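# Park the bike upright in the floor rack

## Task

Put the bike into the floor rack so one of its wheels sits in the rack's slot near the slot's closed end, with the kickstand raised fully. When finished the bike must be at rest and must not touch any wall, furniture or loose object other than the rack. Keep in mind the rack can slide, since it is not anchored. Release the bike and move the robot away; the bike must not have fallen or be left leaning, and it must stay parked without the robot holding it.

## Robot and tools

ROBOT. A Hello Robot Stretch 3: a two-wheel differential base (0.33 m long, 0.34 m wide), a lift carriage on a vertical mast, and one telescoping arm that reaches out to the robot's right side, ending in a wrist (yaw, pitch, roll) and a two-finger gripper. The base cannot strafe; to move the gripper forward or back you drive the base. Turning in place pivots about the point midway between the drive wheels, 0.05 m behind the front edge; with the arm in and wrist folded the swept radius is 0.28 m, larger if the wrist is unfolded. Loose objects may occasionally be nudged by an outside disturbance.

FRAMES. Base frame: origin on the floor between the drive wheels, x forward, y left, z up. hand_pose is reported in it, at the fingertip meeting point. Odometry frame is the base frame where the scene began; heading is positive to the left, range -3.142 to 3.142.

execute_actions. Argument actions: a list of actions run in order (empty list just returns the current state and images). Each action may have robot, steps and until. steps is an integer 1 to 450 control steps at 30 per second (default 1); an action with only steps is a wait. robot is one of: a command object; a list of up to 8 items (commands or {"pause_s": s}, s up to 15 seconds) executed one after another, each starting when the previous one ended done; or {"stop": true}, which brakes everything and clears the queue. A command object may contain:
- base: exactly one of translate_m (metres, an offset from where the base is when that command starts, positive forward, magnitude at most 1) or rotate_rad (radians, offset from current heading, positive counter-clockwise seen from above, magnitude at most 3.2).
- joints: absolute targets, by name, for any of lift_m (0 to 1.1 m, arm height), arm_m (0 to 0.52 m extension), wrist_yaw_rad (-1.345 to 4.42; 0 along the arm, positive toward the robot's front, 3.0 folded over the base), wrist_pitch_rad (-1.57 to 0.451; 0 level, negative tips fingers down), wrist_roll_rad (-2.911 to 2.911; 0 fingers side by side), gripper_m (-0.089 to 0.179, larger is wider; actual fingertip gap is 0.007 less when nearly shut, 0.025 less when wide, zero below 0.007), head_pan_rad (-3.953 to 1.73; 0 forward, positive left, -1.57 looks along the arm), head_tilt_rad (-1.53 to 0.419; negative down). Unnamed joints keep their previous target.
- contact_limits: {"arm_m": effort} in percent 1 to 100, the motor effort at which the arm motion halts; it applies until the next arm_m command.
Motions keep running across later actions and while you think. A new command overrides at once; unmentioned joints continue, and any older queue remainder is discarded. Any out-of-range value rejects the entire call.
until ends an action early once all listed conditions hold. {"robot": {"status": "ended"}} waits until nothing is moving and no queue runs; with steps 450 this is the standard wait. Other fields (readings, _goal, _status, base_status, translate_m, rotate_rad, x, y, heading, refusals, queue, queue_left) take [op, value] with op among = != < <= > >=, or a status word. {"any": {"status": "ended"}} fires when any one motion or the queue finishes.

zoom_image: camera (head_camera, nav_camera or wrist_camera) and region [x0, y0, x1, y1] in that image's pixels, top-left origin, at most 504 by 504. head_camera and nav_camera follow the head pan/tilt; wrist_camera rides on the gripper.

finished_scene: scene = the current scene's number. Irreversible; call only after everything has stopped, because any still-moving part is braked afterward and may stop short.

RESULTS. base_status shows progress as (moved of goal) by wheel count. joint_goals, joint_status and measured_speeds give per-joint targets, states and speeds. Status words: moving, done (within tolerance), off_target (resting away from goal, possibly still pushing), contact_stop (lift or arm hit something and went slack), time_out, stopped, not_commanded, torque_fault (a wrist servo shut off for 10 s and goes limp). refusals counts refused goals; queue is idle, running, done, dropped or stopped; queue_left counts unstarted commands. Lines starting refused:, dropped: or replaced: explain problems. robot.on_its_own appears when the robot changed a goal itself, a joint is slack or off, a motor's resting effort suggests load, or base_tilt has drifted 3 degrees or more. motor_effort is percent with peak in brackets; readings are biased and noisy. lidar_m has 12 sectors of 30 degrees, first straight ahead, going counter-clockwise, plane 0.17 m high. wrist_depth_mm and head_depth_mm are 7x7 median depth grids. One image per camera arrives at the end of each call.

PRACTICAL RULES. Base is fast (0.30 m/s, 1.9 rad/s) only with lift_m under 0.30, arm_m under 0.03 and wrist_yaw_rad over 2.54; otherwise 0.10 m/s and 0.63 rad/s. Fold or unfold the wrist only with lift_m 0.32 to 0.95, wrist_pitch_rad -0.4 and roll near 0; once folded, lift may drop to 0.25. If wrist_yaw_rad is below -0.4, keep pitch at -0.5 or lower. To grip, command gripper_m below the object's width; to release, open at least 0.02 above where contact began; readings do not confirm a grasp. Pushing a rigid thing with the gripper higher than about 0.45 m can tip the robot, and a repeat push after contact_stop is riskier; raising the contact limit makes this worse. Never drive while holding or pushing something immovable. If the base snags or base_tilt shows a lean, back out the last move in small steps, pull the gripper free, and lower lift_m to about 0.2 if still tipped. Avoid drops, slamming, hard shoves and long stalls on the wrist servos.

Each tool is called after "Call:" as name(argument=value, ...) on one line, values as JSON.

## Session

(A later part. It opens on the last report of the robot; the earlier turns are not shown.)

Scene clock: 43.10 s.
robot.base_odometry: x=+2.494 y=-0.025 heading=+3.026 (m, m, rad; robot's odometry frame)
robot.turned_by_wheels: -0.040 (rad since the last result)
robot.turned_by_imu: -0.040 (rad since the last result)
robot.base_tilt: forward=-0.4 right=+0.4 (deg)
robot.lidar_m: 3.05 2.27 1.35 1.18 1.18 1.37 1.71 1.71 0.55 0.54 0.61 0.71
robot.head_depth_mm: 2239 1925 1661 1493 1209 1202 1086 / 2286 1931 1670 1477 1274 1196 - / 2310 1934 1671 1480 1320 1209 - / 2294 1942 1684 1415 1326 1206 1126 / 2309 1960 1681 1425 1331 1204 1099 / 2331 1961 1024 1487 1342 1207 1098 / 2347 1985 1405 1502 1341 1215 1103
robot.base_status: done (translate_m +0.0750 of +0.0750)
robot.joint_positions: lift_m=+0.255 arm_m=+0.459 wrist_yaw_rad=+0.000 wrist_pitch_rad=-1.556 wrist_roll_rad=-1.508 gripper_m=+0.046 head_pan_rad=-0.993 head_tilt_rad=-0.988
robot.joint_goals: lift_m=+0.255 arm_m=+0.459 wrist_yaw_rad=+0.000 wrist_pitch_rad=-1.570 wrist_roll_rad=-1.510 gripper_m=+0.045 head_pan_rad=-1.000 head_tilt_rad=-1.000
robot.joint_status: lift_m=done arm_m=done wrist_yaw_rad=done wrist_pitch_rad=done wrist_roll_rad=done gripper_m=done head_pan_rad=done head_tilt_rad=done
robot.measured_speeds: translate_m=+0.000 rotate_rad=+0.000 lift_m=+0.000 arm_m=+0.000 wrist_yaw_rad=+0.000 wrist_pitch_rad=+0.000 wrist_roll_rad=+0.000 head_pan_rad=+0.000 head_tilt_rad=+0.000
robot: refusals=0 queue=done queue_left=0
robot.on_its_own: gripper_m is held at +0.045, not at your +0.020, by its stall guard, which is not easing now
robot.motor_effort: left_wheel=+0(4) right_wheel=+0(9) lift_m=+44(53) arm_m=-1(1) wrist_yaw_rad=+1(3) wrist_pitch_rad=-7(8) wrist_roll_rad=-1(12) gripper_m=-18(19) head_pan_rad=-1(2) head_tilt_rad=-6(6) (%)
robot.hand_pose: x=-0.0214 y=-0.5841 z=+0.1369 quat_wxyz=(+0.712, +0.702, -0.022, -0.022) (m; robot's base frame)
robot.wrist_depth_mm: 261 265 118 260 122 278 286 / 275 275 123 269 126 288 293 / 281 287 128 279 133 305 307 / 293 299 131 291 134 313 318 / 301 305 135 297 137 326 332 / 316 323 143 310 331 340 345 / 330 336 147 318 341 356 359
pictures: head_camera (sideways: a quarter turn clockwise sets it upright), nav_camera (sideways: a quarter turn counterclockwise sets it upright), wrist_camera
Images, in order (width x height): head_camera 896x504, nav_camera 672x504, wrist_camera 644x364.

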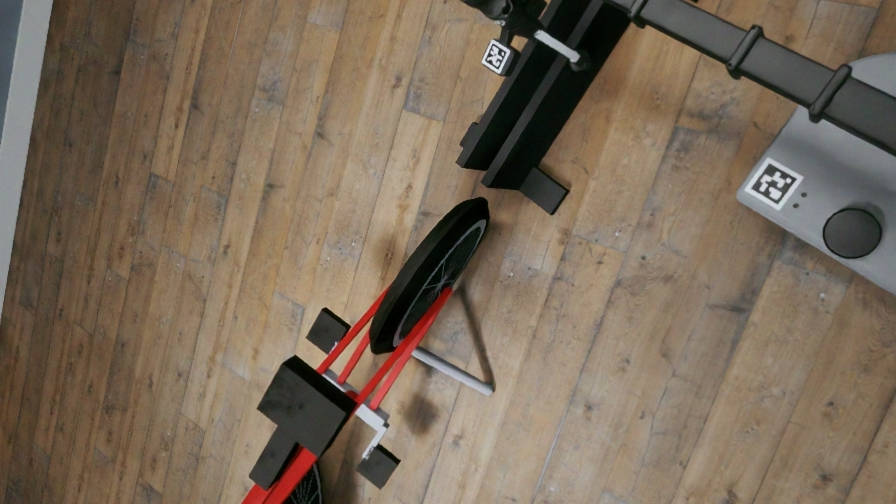

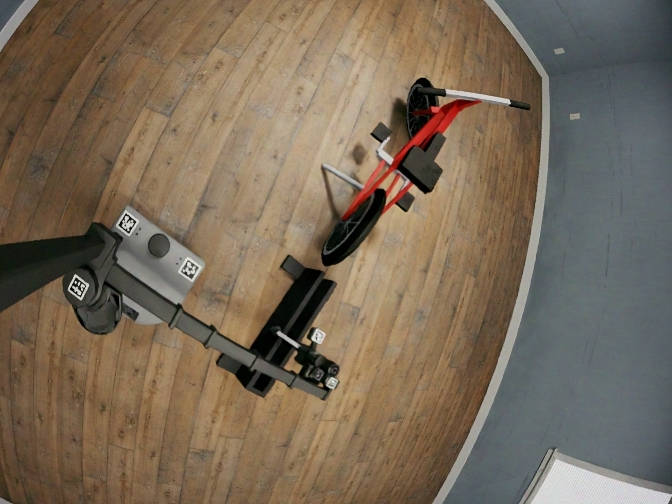

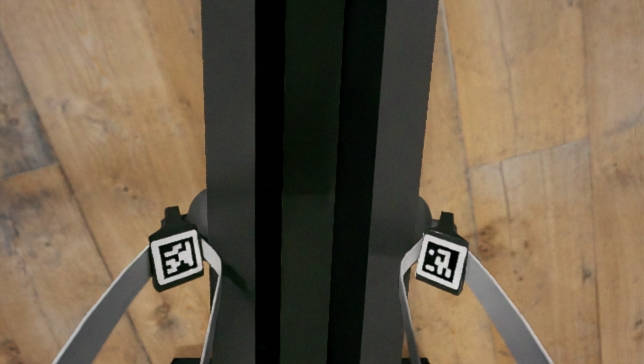

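Call:
execute_actions(actions=[])

Scene clock: 43.57 s.
robot.base_odometry: x=+2.494 y=-0.025 heading=+3.026 (m, m, rad; robot's odometry frame)
robot.turned_by_wheels: +0.000 (rad since the last result)
robot.turned_by_imu: +0.000 (rad since the last result)
robot.base_tilt: forward=-0.4 right=+0.4 (deg)
robot.lidar_m: 3.07 2.27 1.36 1.18 1.18 1.38 1.71 1.70 0.55 0.54 0.61 0.71
robot.head_depth_mm: 2230 1931 1663 1499 1209 1200 1087 / 2283 1930 1670 1476 1274 1192 - / 2292 1941 1672 1481 1316 1205 - / 2295 1945 1681 1409 1325 1204 1124 / 2334 1956 1692 1426 1329 1203 1099 / 2316 1967 1025 1493 1338 1207 1099 / 2340 1977 1402 1499 1341 1207 1106
robot.base_status: done (translate_m +0.0750 of +0.0750)
robot.joint_positions: lift_m=+0.255 arm_m=+0.459 wrist_yaw_rad=+0.000 wrist_pitch_rad=-1.556 wrist_roll_rad=-1.508 gripper_m=+0.046 head_pan_rad=-0.993 head_tilt_rad=-0.988
robot.joint_goals: lift_m=+0.255 arm_m=+0.459 wrist_yaw_rad=+0.000 wrist_pitch_rad=-1.570 wrist_roll_rad=-1.510 gripper_m=+0.045 head_pan_rad=-1.000 head_tilt_rad=-1.000
robot.joint_status: lift_m=done arm_m=done wrist_yaw_rad=done wrist_pitch_rad=done wrist_roll_rad=done gripper_m=done head_pan_rad=done head_tilt_rad=done
robot.measured_speeds: translate_m=+0.000 rotate_rad=+0.000 lift_m=+0.000 arm_m=+0.000 wrist_yaw_rad=+0.000 wrist_pitch_rad=+0.000 wrist_roll_rad=+0.000 head_pan_rad=+0.000 head_tilt_rad=+0.000
robot: refusals=0 queue=done queue_left=0
robot.on_its_own: gripper_m is held at +0.045, not at your +0.020, by its stall guard, which is not easing now
robot.motor_effort: left_wheel=+0(0) right_wheel=+0(0) lift_m=+45(45) arm_m=-2(2) wrist_yaw_rad=+0(0) wrist_pitch_rad=-7(7) wrist_roll_rad=-1(1) gripper_m=-19(19) head_pan_rad=-3(4) head_tilt_rad=-6(6) (%)
robot.hand_pose: x=-0.0214 y=-0.5841 z=+0.1369 quat_wxyz=(+0.712, +0.702, -0.022, -0.022) (m; robot's base frame)
robot.wrist_depth_mm: 261 265 118 261 122 279 284 / 272 274 123 269 126 291 296 / 279 284 128 280 133 299 310 / 295 295 131 288 134 312 314 / 303 306 135 299 137 321 333 / 316 321 143 306 332 339 349 / 331 334 147 318 339 356 358
pictures: head_camera (sideways: a quarter turn clockwise sets it upright), nav_camera (sideways: a quarter turn counterclockwise sets it upright), wrist_camera
Images, in order (width x height): head_camera 896x504, nav_camera 672x504, wrist_camera 644x364.

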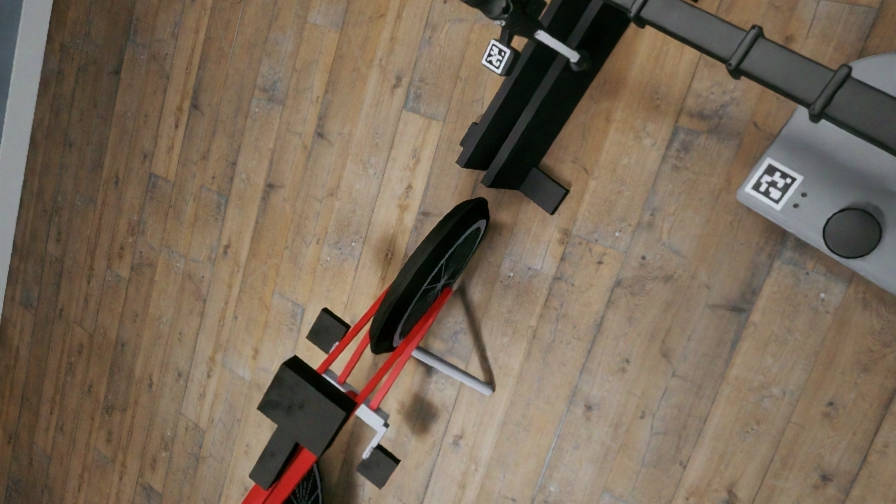

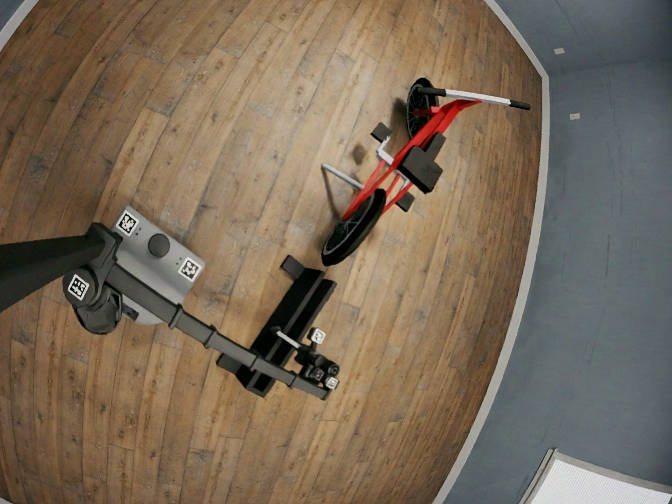

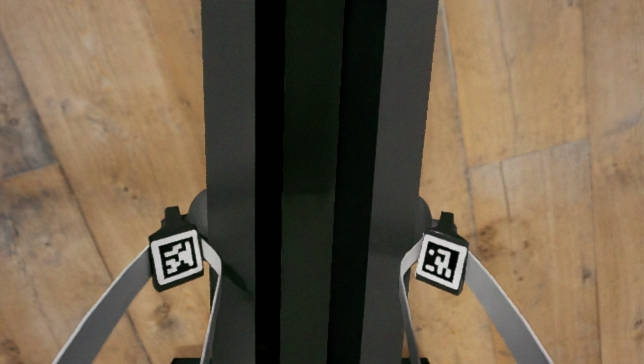

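Call:
zoom_image(camera="head_camera", region=[250, 0, 700, 450])

Region (250, 0, 700, 450) of head_camera's 896x504 image, scaled by 1.120, with more detail than that image has.

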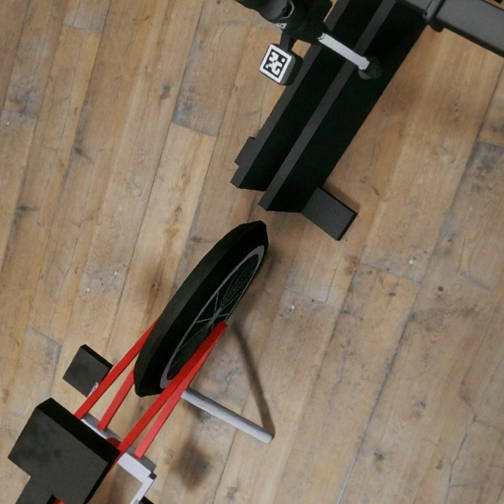

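Call:
zoom_image(camera="head_camera", region=[430, 0, 660, 230])

Call:
zoom_image(camera="head_camera", region=[290, 180, 520, 440])

Region (430, 0, 660, 230) of head_camera's 896x504 image, scaled by 2.191, with more detail than that image has.

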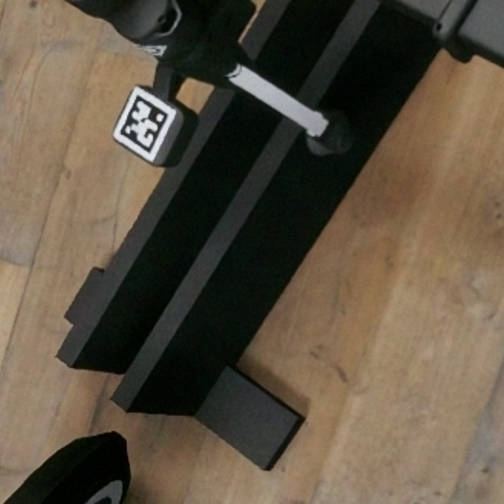

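Region (290, 180, 520, 440) of head_camera's 896x504 image, scaled by 1.938, with more detail than that image has; it fills the left 446 columns of this view, and the rest is white.

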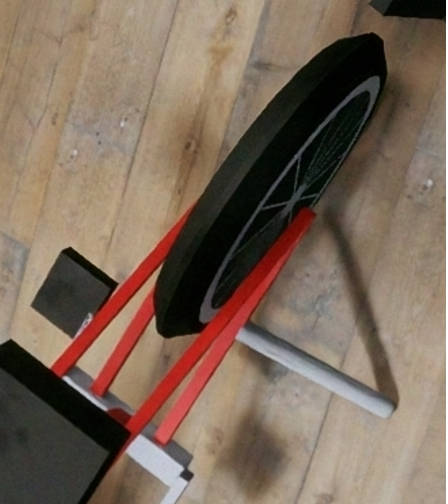

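Call:
zoom_image(camera="head_camera", region=[360, 150, 520, 370])

Region (360, 150, 520, 370) of head_camera's 896x504 image, scaled by 2.291, with more detail than that image has; it fills the left 367 columns of this view, and the rest is white.

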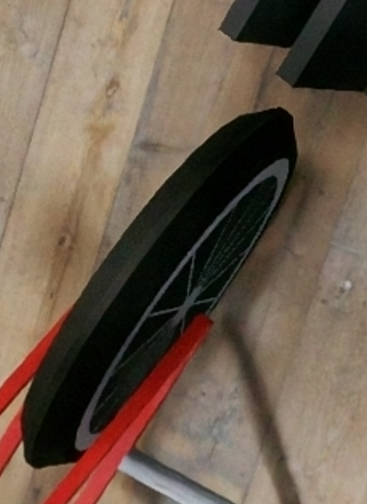

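Call:
zoom_image(camera="head_camera", region=[400, 190, 500, 310])

Region (400, 190, 500, 310) of head_camera's 896x504 image, scaled by 4.200, with more detail than that image has.

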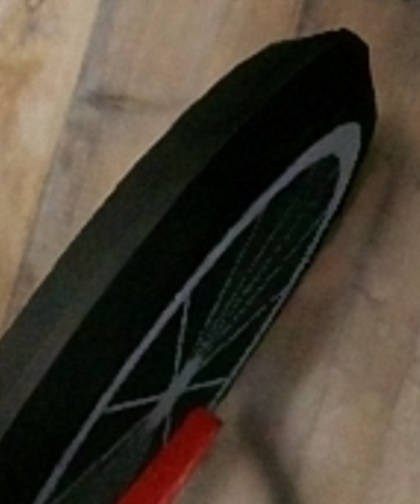

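Call:
execute_actions(actions=[{"robot": [{"joints": {"lift_m": 0.262, "arm_m": 0.453}}, {"joints": {"lift_m": 0.246}}, {"joints": {"gripper_m": 0.15}}], "steps": 200, "until": {"robot": {"status": "ended"}}}])

Scene clock: 50.67 s.
robot.base_odometry: x=+2.494 y=-0.025 heading=+3.026 (m, m, rad; robot's odometry frame)
robot.turned_by_wheels: +0.000 (rad since the last result)
robot.turned_by_imu: -0.001 (rad since the last result)
robot.base_tilt: forward=-0.4 right=+0.4 (deg)
robot.lidar_m: 3.07 2.28 1.36 1.18 1.18 1.37 1.70 1.71 2.00 2.59 0.61 0.71
robot.head_depth_mm: 2234 1921 1662 1488 1217 1192 1084 / 2277 1931 1673 1479 1278 1191 - / 2287 1952 1670 1483 1311 1214 - / 2317 1936 1683 1416 1330 1205 1125 / 2320 1962 1685 1422 1331 1201 1096 / 2334 1969 1026 1486 1333 1206 1099 / 2353 1981 1400 1497 1345 1211 1103
robot.base_status: done (translate_m +0.0750 of +0.0750)
robot.joint_positions: lift_m=+0.246 arm_m=+0.453 wrist_yaw_rad=+0.000 wrist_pitch_rad=-1.561 wrist_roll_rad=-1.508 gripper_m=+0.150 head_pan_rad=-0.993 head_tilt_rad=-0.988
robot.joint_goals: lift_m=+0.246 arm_m=+0.453 wrist_yaw_rad=+0.000 wrist_pitch_rad=-1.570 wrist_roll_rad=-1.510 gripper_m=+0.150 head_pan_rad=-1.000 head_tilt_rad=-1.000
robot.joint_status: lift_m=done arm_m=done wrist_yaw_rad=done wrist_pitch_rad=done wrist_roll_rad=done gripper_m=done head_pan_rad=done head_tilt_rad=done
robot.measured_speeds: translate_m=+0.000 rotate_rad=+0.000 lift_m=+0.000 arm_m=+0.000 wrist_yaw_rad=+0.000 wrist_pitch_rad=+0.000 wrist_roll_rad=+0.000 head_pan_rad=+0.000 head_tilt_rad=+0.000
robot: refusals=0 queue=done queue_left=0
robot.motor_effort: left_wheel=+0(0) right_wheel=+0(2) lift_m=+41(50) arm_m=-2(2) wrist_yaw_rad=+0(1) wrist_pitch_rad=-4(7) wrist_roll_rad=-1(1) gripper_m=+1(82) head_pan_rad=-3(2) head_tilt_rad=-5(7) (%)
robot.hand_pose: x=-0.0214 y=-0.5768 z=+0.1281 quat_wxyz=(+0.710, +0.703, -0.022, -0.022) (m; robot's base frame)
robot.wrist_depth_mm: 257 259 116 256 120 273 276 / 265 268 122 268 125 279 285 / 274 279 126 280 130 290 300 / 283 290 131 288 135 306 307 / 295 - 137 299 140 316 322 / 306 312 143 312 318 335 337 / 322 327 149 327 330 347 353
pictures: head_camera (sideways: a quarter turn clockwise sets it upright), nav_camera (sideways: a quarter turn counterclockwise sets it upright), wrist_camera
Images, in order (width x height): head_camera 896x504, nav_camera 672x504, wrist_camera 644x364.

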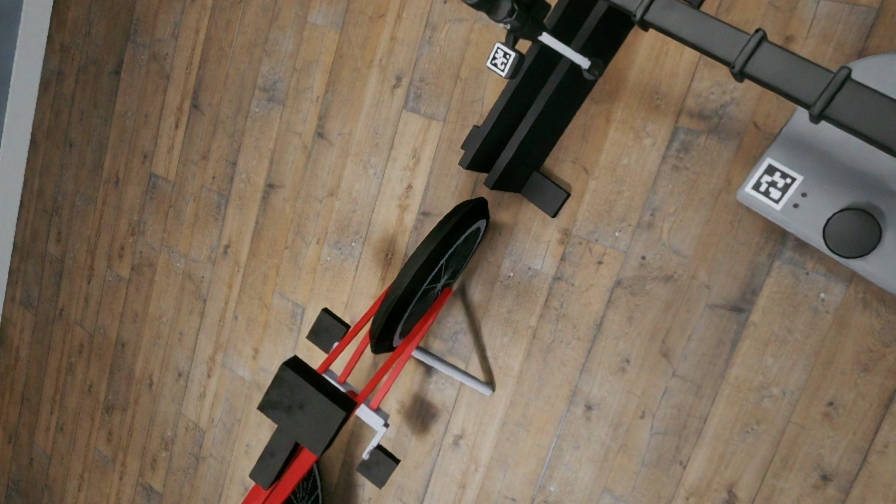

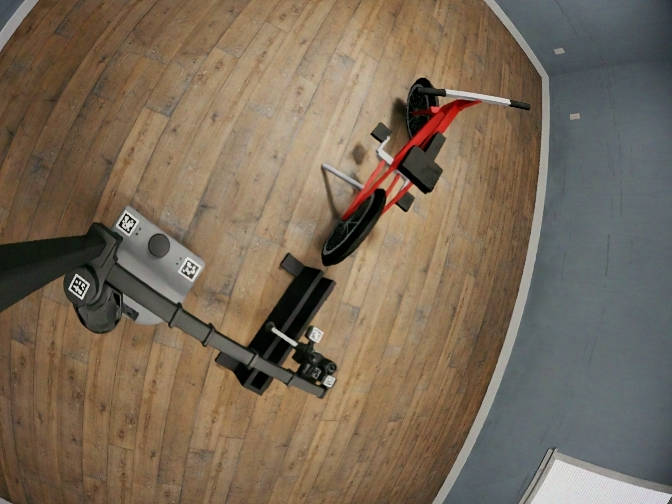

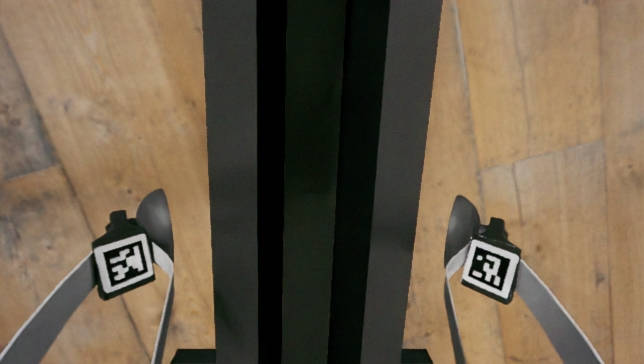

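Call:
zoom_image(camera="head_camera", region=[430, 0, 660, 230])

Region (430, 0, 660, 230) of head_camera's 896x504 image, scaled by 2.191, with more detail than that image has.

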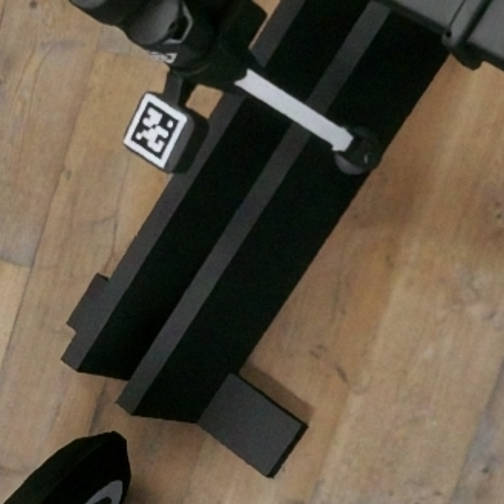

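Call:
execute_actions(actions=[{"robot": {"joints": {"lift_m": 0.88, "head_pan_rad": -1.1, "head_tilt_rad": -1.0}}, "steps": 60, "until": {"robot": {"lift_m": [">", 0.315]}}}, {"robot": {"base": {"translate_m": 0.8}, "joints": {"arm_m": 0.17, "wrist_roll_rad": -0.6}}, "steps": 450, "until": {"robot": {"status": "ended"}}}])

Scene clock: 61.30 s.
robot.base_odometry: x=+1.699 y=+0.067 heading=+3.026 (m, m, rad; robot's odometry frame)
robot.turned_by_wheels: +0.000 (rad since the last result)
robot.turned_by_imu: +0.004 (rad since the last result)
robot.base_tilt: forward=-0.4 right=+0.5 (deg)
robot.lidar_m: 2.30 2.30 1.57 1.37 1.37 1.60 2.48 2.48 0.51 0.43 0.44 0.66
robot.head_depth_mm: 2159 1919 1696 1497 1129 1185 1087 / 2182 1928 1675 1472 1266 1194 - / 2227 1939 1622 902 1285 1209 - / 2252 1943 1681 1414 1332 1201 1116 / 2299 1948 1700 1449 1333 1203 1098 / 2341 1963 1699 1496 1339 1207 1102 / 2353 1969 1702 1503 1344 1215 1103
robot.base_status: done (translate_m +0.8000 of +0.8000)
robot.joint_positions: lift_m=+0.880 arm_m=+0.170 wrist_yaw_rad=+0.000 wrist_pitch_rad=-1.564 wrist_roll_rad=-0.608 gripper_m=+0.150 head_pan_rad=-1.093 head_tilt_rad=-0.988
robot.joint_goals: lift_m=+0.880 arm_m=+0.170 wrist_yaw_rad=+0.000 wrist_pitch_rad=-1.570 wrist_roll_rad=-0.600 gripper_m=+0.150 head_pan_rad=-1.100 head_tilt_rad=-1.000
robot.joint_status: lift_m=done arm_m=done wrist_yaw_rad=done wrist_pitch_rad=done wrist_roll_rad=done gripper_m=done head_pan_rad=done head_tilt_rad=done
robot.measured_speeds: translate_m=+0.000 rotate_rad=+0.000 lift_m=+0.000 arm_m=+0.000 wrist_yaw_rad=+0.000 wrist_pitch_rad=+0.000 wrist_roll_rad=+0.000 head_pan_rad=+0.000 head_tilt_rad=+0.000
robot: refusals=0 queue=done queue_left=0
robot.motor_effort: left_wheel=+0(2) right_wheel=+0(4) lift_m=+41(44) arm_m=-2(2) wrist_yaw_rad=+0(1) wrist_pitch_rad=-3(5) wrist_roll_rad=+4(5) gripper_m=+1(0) head_pan_rad=-2(13) head_tilt_rad=-6(6) (%)
robot.hand_pose: x=-0.0215 y=-0.2929 z=+0.7622 quat_wxyz=(+0.629, +0.625, -0.328, -0.327) (m; robot's base frame)
robot.wrist_depth_mm: 816 843 830 842 645 867 899 / 842 862 875 899 414 379 940 / 890 878 890 908 770 408 959 / 922 905 940 956 966 924 978 / 932 - - 981 996 - 949 / 980 - - - - - - / - - - - - - -
pictures: head_camera (sideways: a quarter turn clockwise sets it upright), nav_camera (sideways: a quarter turn counterclockwise sets it upright), wrist_camera
Images, in order (width x height): head_camera 896x504, nav_camera 672x504, wrist_camera 644x364.

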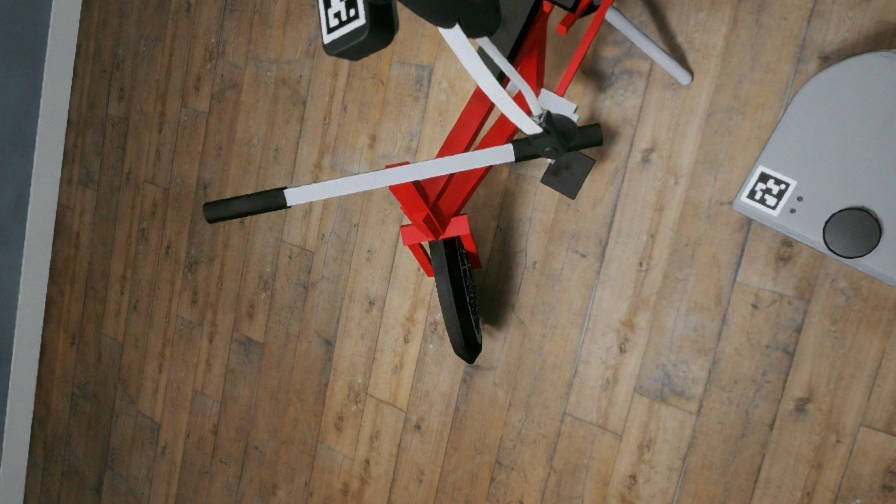

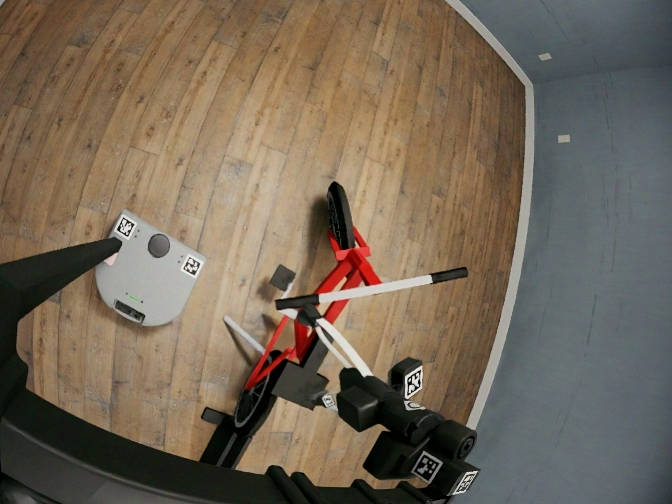

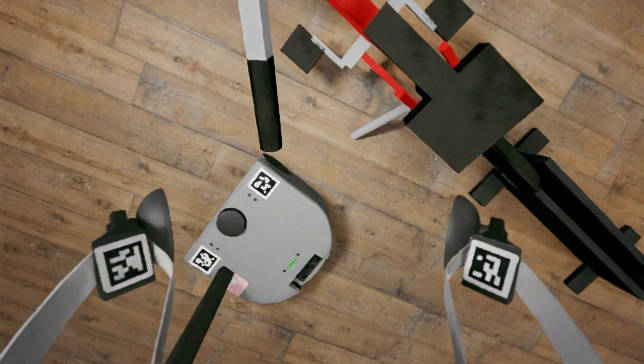

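Call:
execute_actions(actions=[{"robot": {"base": {"translate_m": 0.079}, "joints": {"arm_m": 0.188, "wrist_roll_rad": -0.66, "lift_m": 0.79, "head_pan_rad": -1.3}}, "steps": 200, "until": {"robot": {"status": "ended"}}}])

Scene clock: 64.07 s.
robot.base_odometry: x=+1.620 y=+0.076 heading=+3.026 (m, m, rad; robot's odometry frame)
robot.turned_by_wheels: +0.000 (rad since the last result)
robot.turned_by_imu: +0.000 (rad since the last result)
robot.base_tilt: forward=-0.4 right=+0.5 (deg)
robot.lidar_m: 2.22 2.22 1.59 1.39 1.39 1.63 2.55 0.74 0.54 0.42 0.58 0.61
robot.head_depth_mm: 2147 1922 - - 1256 1192 1085 / 2166 1935 1707 - 1261 1194 - / 2191 1935 1683 892 1288 1214 - / 2203 1951 1625 1416 1327 1199 1113 / 2214 1951 1693 1492 1333 1205 1101 / 2223 1963 1696 1489 1339 1210 1098 / 2242 1973 1711 1498 1346 1212 1101
robot.base_status: done (translate_m +0.0790 of +0.0790)
robot.joint_positions: lift_m=+0.790 arm_m=+0.188 wrist_yaw_rad=+0.000 wrist_pitch_rad=-1.564 wrist_roll_rad=-0.652 gripper_m=+0.150 head_pan_rad=-1.293 head_tilt_rad=-0.988
robot.joint_goals: lift_m=+0.790 arm_m=+0.188 wrist_yaw_rad=+0.000 wrist_pitch_rad=-1.570 wrist_roll_rad=-0.660 gripper_m=+0.150 head_pan_rad=-1.300 head_tilt_rad=-1.000
robot.joint_status: lift_m=done arm_m=done wrist_yaw_rad=done wrist_pitch_rad=done wrist_roll_rad=done gripper_m=done head_pan_rad=done head_tilt_rad=done
robot.measured_speeds: translate_m=+0.000 rotate_rad=+0.000 lift_m=+0.000 arm_m=+0.000 wrist_yaw_rad=+0.000 wrist_pitch_rad=+0.000 wrist_roll_rad=+0.000 head_pan_rad=+0.000 head_tilt_rad=+0.000
robot: refusals=0 queue=done queue_left=0
robot.motor_effort: left_wheel=+0(4) right_wheel=+0(4) lift_m=+34(42) arm_m=+2(3) wrist_yaw_rad=+1(0) wrist_pitch_rad=-3(3) wrist_roll_rad=-5(5) gripper_m=+1(2) head_pan_rad=-3(17) head_tilt_rad=-7(6) (%)
robot.hand_pose: x=-0.0215 y=-0.3103 z=+0.6724 quat_wxyz=(+0.636, +0.632, -0.314, -0.313) (m; robot's base frame)
robot.wrist_depth_mm: 747 758 758 480 502 767 800 / 759 767 795 789 613 789 837 / 813 814 832 833 810 311 311 / 822 835 833 864 868 330 319 / 866 - - 867 881 347 774 / 873 896 - 922 947 981 921 / 940 920 942 990 967 - -
pictures: head_camera (sideways: a quarter turn clockwise sets it upright), nav_camera (sideways: a quarter turn counterclockwise sets it upright), wrist_camera
Images, in order (width x height): head_camera 896x504, nav_camera 672x504, wrist_camera 644x364.

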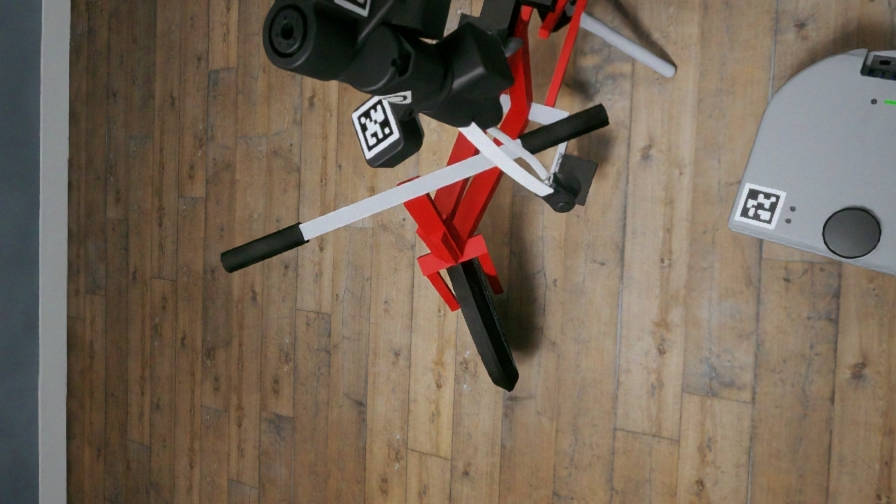

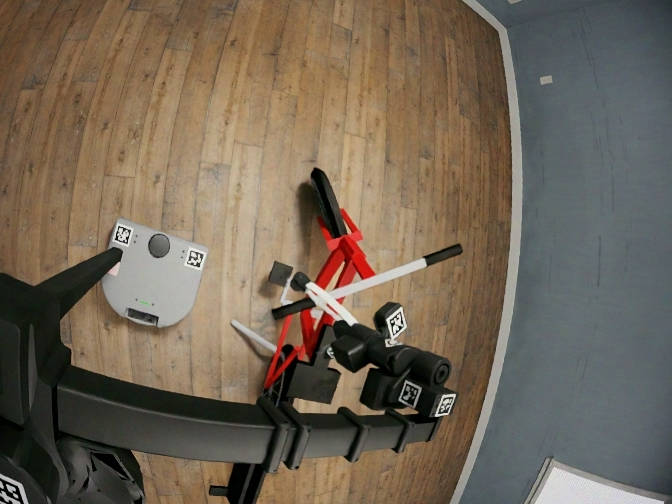

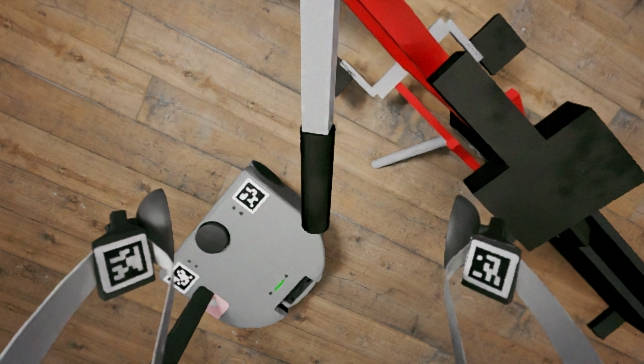

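Call:
execute_actions(actions=[{"robot": {"joints": {"lift_m": 0.70, "gripper_m": 0.10}}, "steps": 200, "until": {"robot": {"status": "ended"}}}])

Scene clock: 66.07 s.
robot.base_odometry: x=+1.620 y=+0.076 heading=+3.026 (m, m, rad; robot's odometry frame)
robot.turned_by_wheels: +0.000 (rad since the last result)
robot.turned_by_imu: +0.000 (rad since the last result)
robot.base_tilt: forward=-0.4 right=+0.4 (deg)
robot.lidar_m: 2.22 2.22 1.59 1.39 1.39 1.63 2.55 0.74 0.54 0.43 0.58 0.61
robot.head_depth_mm: 2161 1919 1697 - 1255 1193 - / 2181 1929 1677 - 1266 1197 - / 2177 1934 1681 1039 1290 1212 - / 2188 1948 1633 1413 1329 1205 1111 / 2205 1958 1687 1494 1329 1202 1095 / 2225 1964 1702 1499 1343 1206 1101 / 2228 1978 1699 1498 1342 1213 1099
robot.base_status: done (translate_m +0.0790 of +0.0790)
robot.joint_positions: lift_m=+0.700 arm_m=+0.188 wrist_yaw_rad=+0.000 wrist_pitch_rad=-1.564 wrist_roll_rad=-0.652 gripper_m=+0.100 head_pan_rad=-1.293 head_tilt_rad=-0.988
robot.joint_goals: lift_m=+0.700 arm_m=+0.188 wrist_yaw_rad=+0.000 wrist_pitch_rad=-1.570 wrist_roll_rad=-0.660 gripper_m=+0.100 head_pan_rad=-1.300 head_tilt_rad=-1.000
robot.joint_status: lift_m=done arm_m=done wrist_yaw_rad=done wrist_pitch_rad=done wrist_roll_rad=done gripper_m=done head_pan_rad=done head_tilt_rad=done
robot.measured_speeds: translate_m=+0.000 rotate_rad=+0.000 lift_m=+0.000 arm_m=+0.000 wrist_yaw_rad=+0.000 wrist_pitch_rad=+0.000 wrist_roll_rad=+0.000 head_pan_rad=+0.000 head_tilt_rad=+0.000
robot: refusals=0 queue=done queue_left=0
robot.motor_effort: left_wheel=-1(0) right_wheel=+0(0) lift_m=+35(36) arm_m=+2(1) wrist_yaw_rad=+0(0) wrist_pitch_rad=-2(2) wrist_roll_rad=-5(5) gripper_m=+1(82) head_pan_rad=-2(3) head_tilt_rad=-6(5) (%)
robot.hand_pose: x=-0.0215 y=-0.3103 z=+0.5824 quat_wxyz=(+0.636, +0.632, -0.314, -0.313) (m; robot's base frame)
robot.wrist_depth_mm: 668 687 679 105 431 254 708 / 693 694 713 117 545 214 737 / 727 709 720 136 764 463 220 / 742 755 757 147 767 554 228 / 778 774 - 171 790 804 246 / 789 817 - 844 829 846 767 / 834 856 884 860 859 898 898
pictures: head_camera (sideways: a quarter turn clockwise sets it upright), nav_camera (sideways: a quarter turn counterclockwise sets it upright), wrist_camera
Images, in order (width x height): head_camera 896x504, nav_camera 672x504, wrist_camera 644x364.

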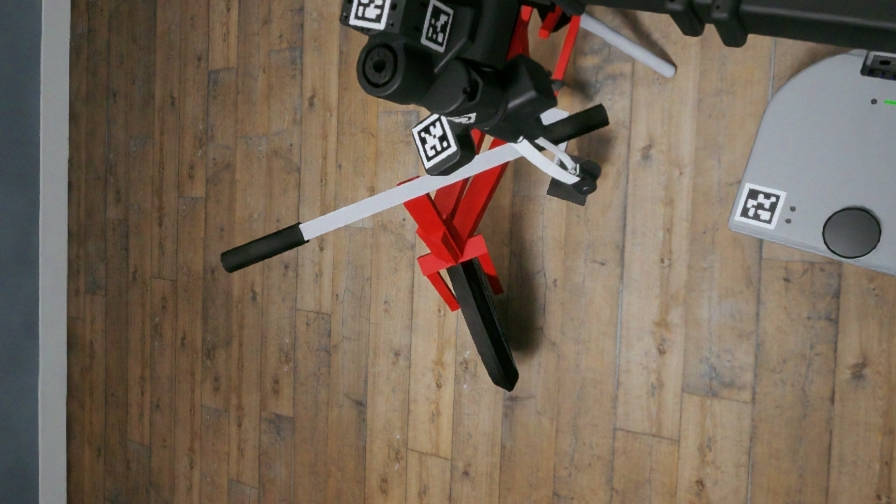

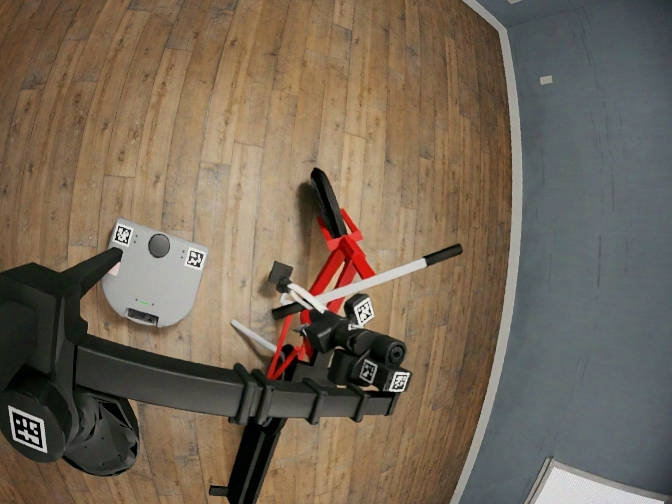

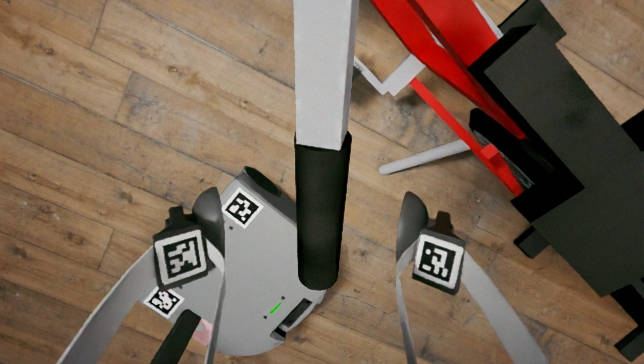

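Call:
execute_actions(actions=[{"robot": {"joints": {"gripper_m": -0.015}}, "steps": 120, "until": {"robot": {"status": "ended"}}}])

Scene clock: 67.67 s.
robot.base_odometry: x=+1.620 y=+0.076 heading=+3.026 (m, m, rad; robot's odometry frame)
robot.turned_by_wheels: +0.000 (rad since the last result)
robot.turned_by_imu: +0.000 (rad since the last result)
robot.base_tilt: forward=-0.4 right=+0.4 (deg)
robot.lidar_m: 2.21 2.22 1.59 1.39 1.39 1.63 2.55 0.74 0.54 0.42 0.58 0.62
robot.head_depth_mm: 2178 1916 1689 - 1258 1188 - / 2176 1941 1670 - 1280 1196 - / 2171 1929 1685 966 1288 1212 - / 2195 1948 1657 1412 1330 1202 1113 / 2207 1963 1689 1499 1337 1205 1099 / 2223 1964 1703 1502 1335 1205 1102 / 2241 1977 1705 1491 1344 1210 1105
robot.base_status: done (translate_m +0.0790 of +0.0790)
robot.joint_positions: lift_m=+0.700 arm_m=+0.188 wrist_yaw_rad=+0.000 wrist_pitch_rad=-1.568 wrist_roll_rad=-0.652 gripper_m=-0.014 head_pan_rad=-1.293 head_tilt_rad=-0.988
robot.joint_goals: lift_m=+0.700 arm_m=+0.188 wrist_yaw_rad=+0.000 wrist_pitch_rad=-1.570 wrist_roll_rad=-0.660 gripper_m=-0.015 head_pan_rad=-1.300 head_tilt_rad=-1.000
robot.joint_status: lift_m=done arm_m=done wrist_yaw_rad=done wrist_pitch_rad=done wrist_roll_rad=done gripper_m=done head_pan_rad=done head_tilt_rad=done
robot.measured_speeds: translate_m=+0.000 rotate_rad=+0.000 lift_m=+0.000 arm_m=+0.000 wrist_yaw_rad=+0.000 wrist_pitch_rad=+0.000 wrist_roll_rad=+0.000 head_pan_rad=+0.000 head_tilt_rad=+0.000
robot: refusals=0 queue=done queue_left=0
robot.motor_effort: left_wheel=-1(0) right_wheel=+2(0) lift_m=+36(36) arm_m=+1(2) wrist_yaw_rad=+0(1) wrist_pitch_rad=-1(2) wrist_roll_rad=-5(5) gripper_m=-14(87) head_pan_rad=-3(2) head_tilt_rad=-6(5) (%)
robot.hand_pose: x=-0.0215 y=-0.3094 z=+0.5825 quat_wxyz=(+0.634, +0.633, -0.314, -0.314) (m; robot's base frame)
robot.wrist_depth_mm: 676 683 690 106 443 254 709 / 695 693 699 118 701 213 732 / 735 699 724 131 750 467 217 / 748 764 750 146 768 542 231 / 797 768 - 160 826 811 245 / 816 811 - 805 850 861 835 / 833 829 865 863 873 896 920
pictures: head_camera (sideways: a quarter turn clockwise sets it upright), nav_camera (sideways: a quarter turn counterclockwise sets it upright), wrist_camera
Images, in order (width x height): head_camera 896x504, nav_camera 672x504, wrist_camera 644x364.

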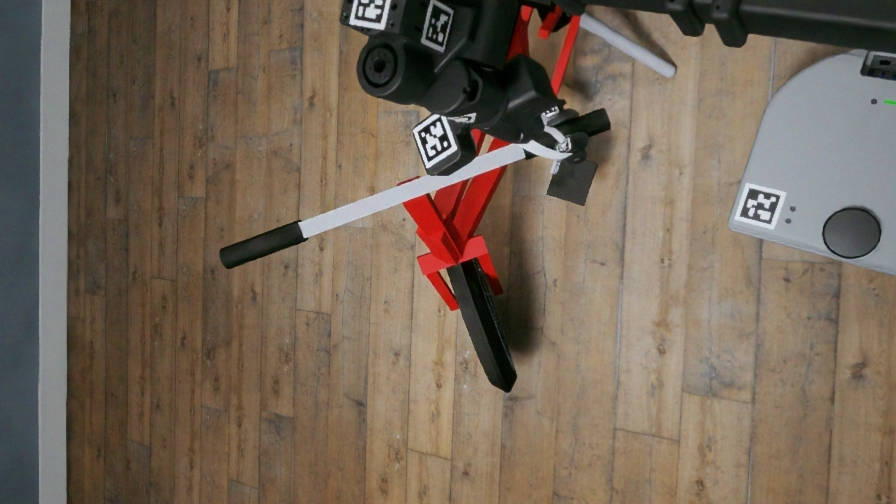

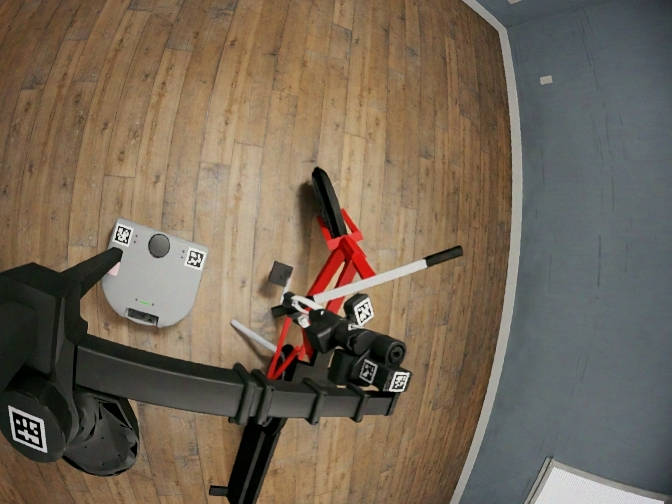

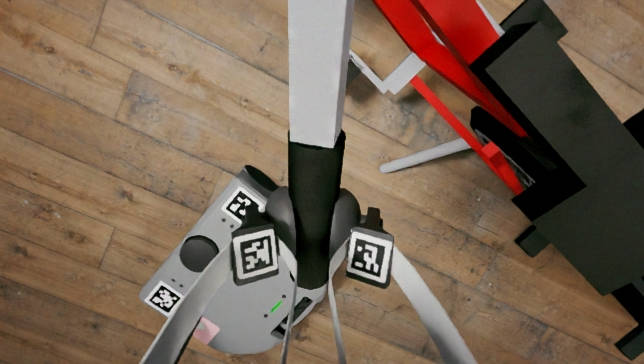

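Call:
execute_actions(actions=[{"robot": {"base": {"translate_m": 0.08}, "joints": {"lift_m": 0.755, "arm_m": 0.21, "wrist_roll_rad": -0.32, "head_pan_rad": -2.3, "head_tilt_rad": -0.9}}, "steps": 150, "until": {"robot": {"status": "ended"}}}])

Scene clock: 71.07 s.
robot.base_odometry: x=+1.541 y=+0.085 heading=+3.026 (m, m, rad; robot's odometry frame)
robot.turned_by_wheels: +0.000 (rad since the last result)
robot.turned_by_imu: +0.000 (rad since the last result)
robot.base_tilt: forward=-0.4 right=+0.5 (deg)
robot.lidar_m: 2.14 2.14 1.58 1.41 1.41 1.65 2.63 0.73 0.54 0.41 0.56 0.60
robot.head_depth_mm: 2451 2182 1669 1561 1366 1239 - / 2550 2189 1833 1502 1371 - - / 2665 2187 1822 1484 1424 - - / 2793 2225 1830 1582 - 1205 - / 2812 2216 1850 1651 1337 1232 1123 / 2724 2247 1858 - 1078 1172 1105 / 2536 2254 1947 - 814 1216 1108
robot.base_status: done (translate_m +0.0800 of +0.0800)
robot.joint_positions: lift_m=+0.755 arm_m=+0.210 wrist_yaw_rad=+0.000 wrist_pitch_rad=-1.571 wrist_roll_rad=-0.317 gripper_m=-0.015 head_pan_rad=-2.293 head_tilt_rad=-0.902
robot.joint_goals: lift_m=+0.755 arm_m=+0.210 wrist_yaw_rad=+0.000 wrist_pitch_rad=-1.570 wrist_roll_rad=-0.320 gripper_m=-0.015 head_pan_rad=-2.300 head_tilt_rad=-0.900
robot.joint_status: lift_m=done arm_m=done wrist_yaw_rad=done wrist_pitch_rad=done wrist_roll_rad=done gripper_m=done head_pan_rad=done head_tilt_rad=done
robot.measured_speeds: translate_m=+0.000 rotate_rad=+0.000 lift_m=+0.000 arm_m=+0.000 wrist_yaw_rad=+0.000 wrist_pitch_rad=+0.000 wrist_roll_rad=+0.000 head_pan_rad=+0.000 head_tilt_rad=+0.000
robot: refusals=0 queue=done queue_left=0
robot.motor_effort: left_wheel=-1(0) right_wheel=+0(11) lift_m=+42(56) arm_m=+2(4) wrist_yaw_rad=+1(8) wrist_pitch_rad=+1(5) wrist_roll_rad=-2(19) gripper_m=-5(12) head_pan_rad=-3(38) head_tilt_rad=+1(12) (%)
robot.hand_pose: x=-0.0216 y=-0.3306 z=+0.6373 quat_wxyz=(+0.572, +0.573, -0.415, -0.416) (m; robot's base frame)
robot.wrist_depth_mm: 719 733 132 285 544 748 775 / 731 746 147 772 304 266 258 / 761 775 788 802 786 275 269 / 792 811 816 797 835 324 291 / 813 842 832 - 881 873 913 / 878 892 856 - 901 906 930 / 900 892 925 954 917 982 979
pictures: head_camera (sideways: a quarter turn clockwise sets it upright), nav_camera (sideways: a quarter turn counterclockwise sets it upright), wrist_camera
Images, in order (width x height): head_camera 896x504, nav_camera 672x504, wrist_camera 644x364.

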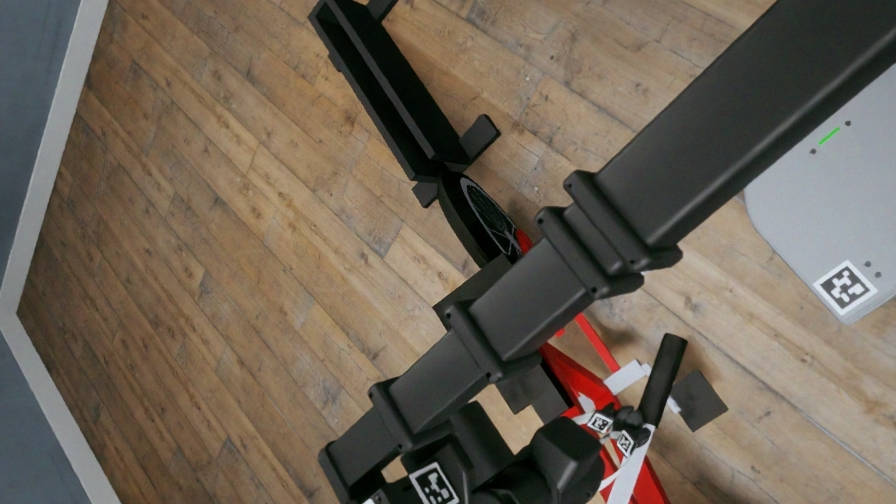

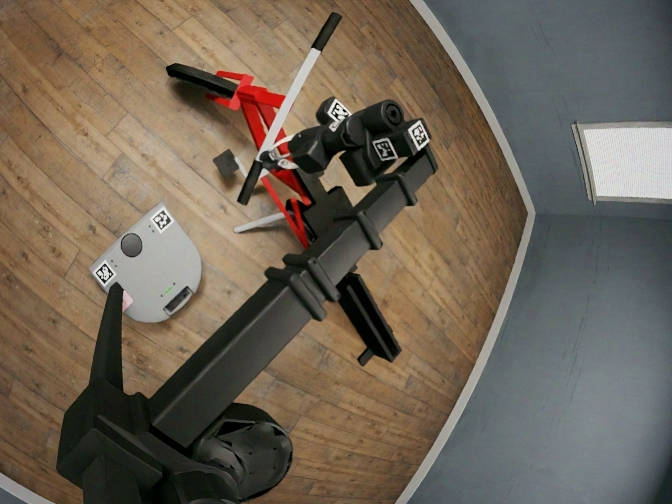

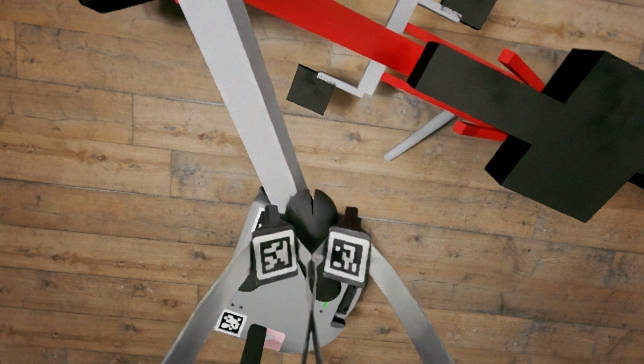

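Call:
execute_actions(actions=[{"robot": {"joints": {"lift_m": 0.835}}, "steps": 60, "until": {"robot": {"lift_m": [">", 0.79]}}}, {"robot": {"base": {"translate_m": 0.078}, "joints": {"arm_m": 0.289, "wrist_roll_rad": -0.72, "gripper_m": 0.10}}, "steps": 150, "until": {"robot": {"status": "ended"}}}])

Scene clock: 74.50 s.
robot.base_odometry: x=+1.464 y=+0.094 heading=+3.026 (m, m, rad; robot's odometry frame)
robot.turned_by_wheels: +0.000 (rad since the last result)
robot.turned_by_imu: +0.000 (rad since the last result)
robot.base_tilt: forward=-0.4 right=+0.5 (deg)
robot.lidar_m: 2.07 2.07 1.61 1.43 1.43 1.67 2.71 0.69 0.47 0.41 0.52 2.37
robot.head_depth_mm: 2512 2175 1665 1566 1368 - - / 2617 2183 1831 1512 1413 - - / 2737 2199 1836 1474 - 1207 - / 2780 2215 1839 1643 - 1227 - / 2786 2210 1857 - 1128 1212 1122 / 2718 2242 1957 1523 1111 1213 1106 / 2530 2303 1775 1587 951 1215 1108
robot.base_status: done (translate_m +0.0780 of +0.0780)
robot.joint_positions: lift_m=+0.835 arm_m=+0.289 wrist_yaw_rad=+0.000 wrist_pitch_rad=-1.569 wrist_roll_rad=-0.712 gripper_m=+0.100 head_pan_rad=-2.293 head_tilt_rad=-0.902
robot.joint_goals: lift_m=+0.835 arm_m=+0.289 wrist_yaw_rad=+0.000 wrist_pitch_rad=-1.570 wrist_roll_rad=-0.720 gripper_m=+0.100 head_pan_rad=-2.300 head_tilt_rad=-0.900
robot.joint_status: lift_m=done arm_m=done wrist_yaw_rad=done wrist_pitch_rad=done wrist_roll_rad=done gripper_m=done head_pan_rad=done head_tilt_rad=done
robot.measured_speeds: translate_m=+0.000 rotate_rad=+0.000 lift_m=+0.000 arm_m=+0.000 wrist_yaw_rad=+0.000 wrist_pitch_rad=+0.000 wrist_roll_rad=+0.000 head_pan_rad=+0.000 head_tilt_rad=+0.000
robot: refusals=0 queue=done queue_left=0
robot.motor_effort: left_wheel=+0(4) right_wheel=+0(4) lift_m=+42(45) arm_m=+2(2) wrist_yaw_rad=+1(1) wrist_pitch_rad=+0(0) wrist_roll_rad=-5(5) gripper_m=+1(83) head_pan_rad=-3(2) head_tilt_rad=+1(2) (%)
robot.hand_pose: x=-0.0215 y=-0.4100 z=+0.7173 quat_wxyz=(+0.643, +0.643, -0.294, -0.295) (m; robot's base frame)
robot.wrist_depth_mm: 786 805 515 170 810 824 855 / 810 815 836 310 865 872 885 / 842 872 885 258 646 884 906 / 901 899 873 906 595 904 956 / 893 924 - 943 933 690 949 / 965 921 - 981 - 387 - / - 979 - - - - -
pictures: head_camera (sideways: a quarter turn clockwise sets it upright), nav_camera (sideways: a quarter turn counterclockwise sets it upright), wrist_camera
Images, in order (width x height): head_camera 896x504, nav_camera 672x504, wrist_camera 644x364.

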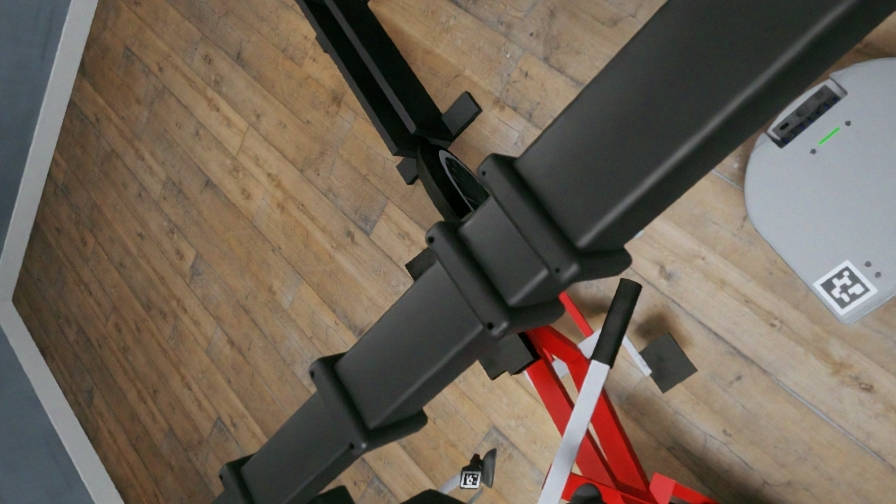

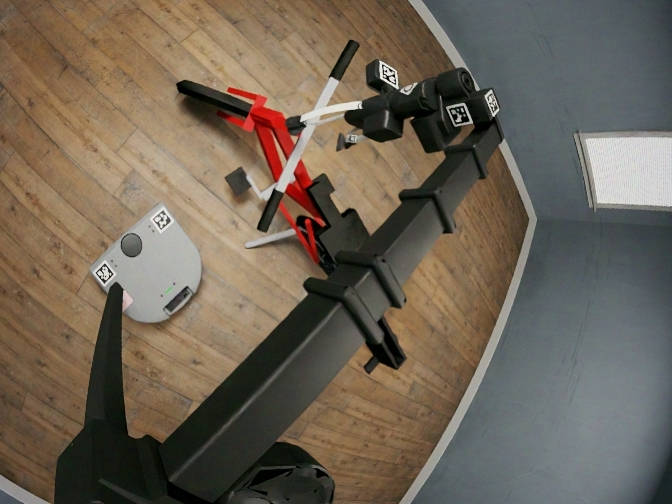

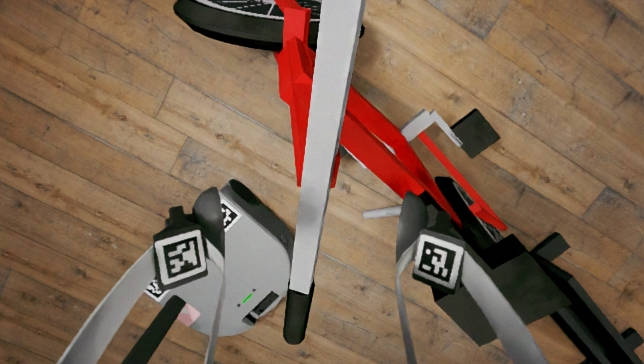

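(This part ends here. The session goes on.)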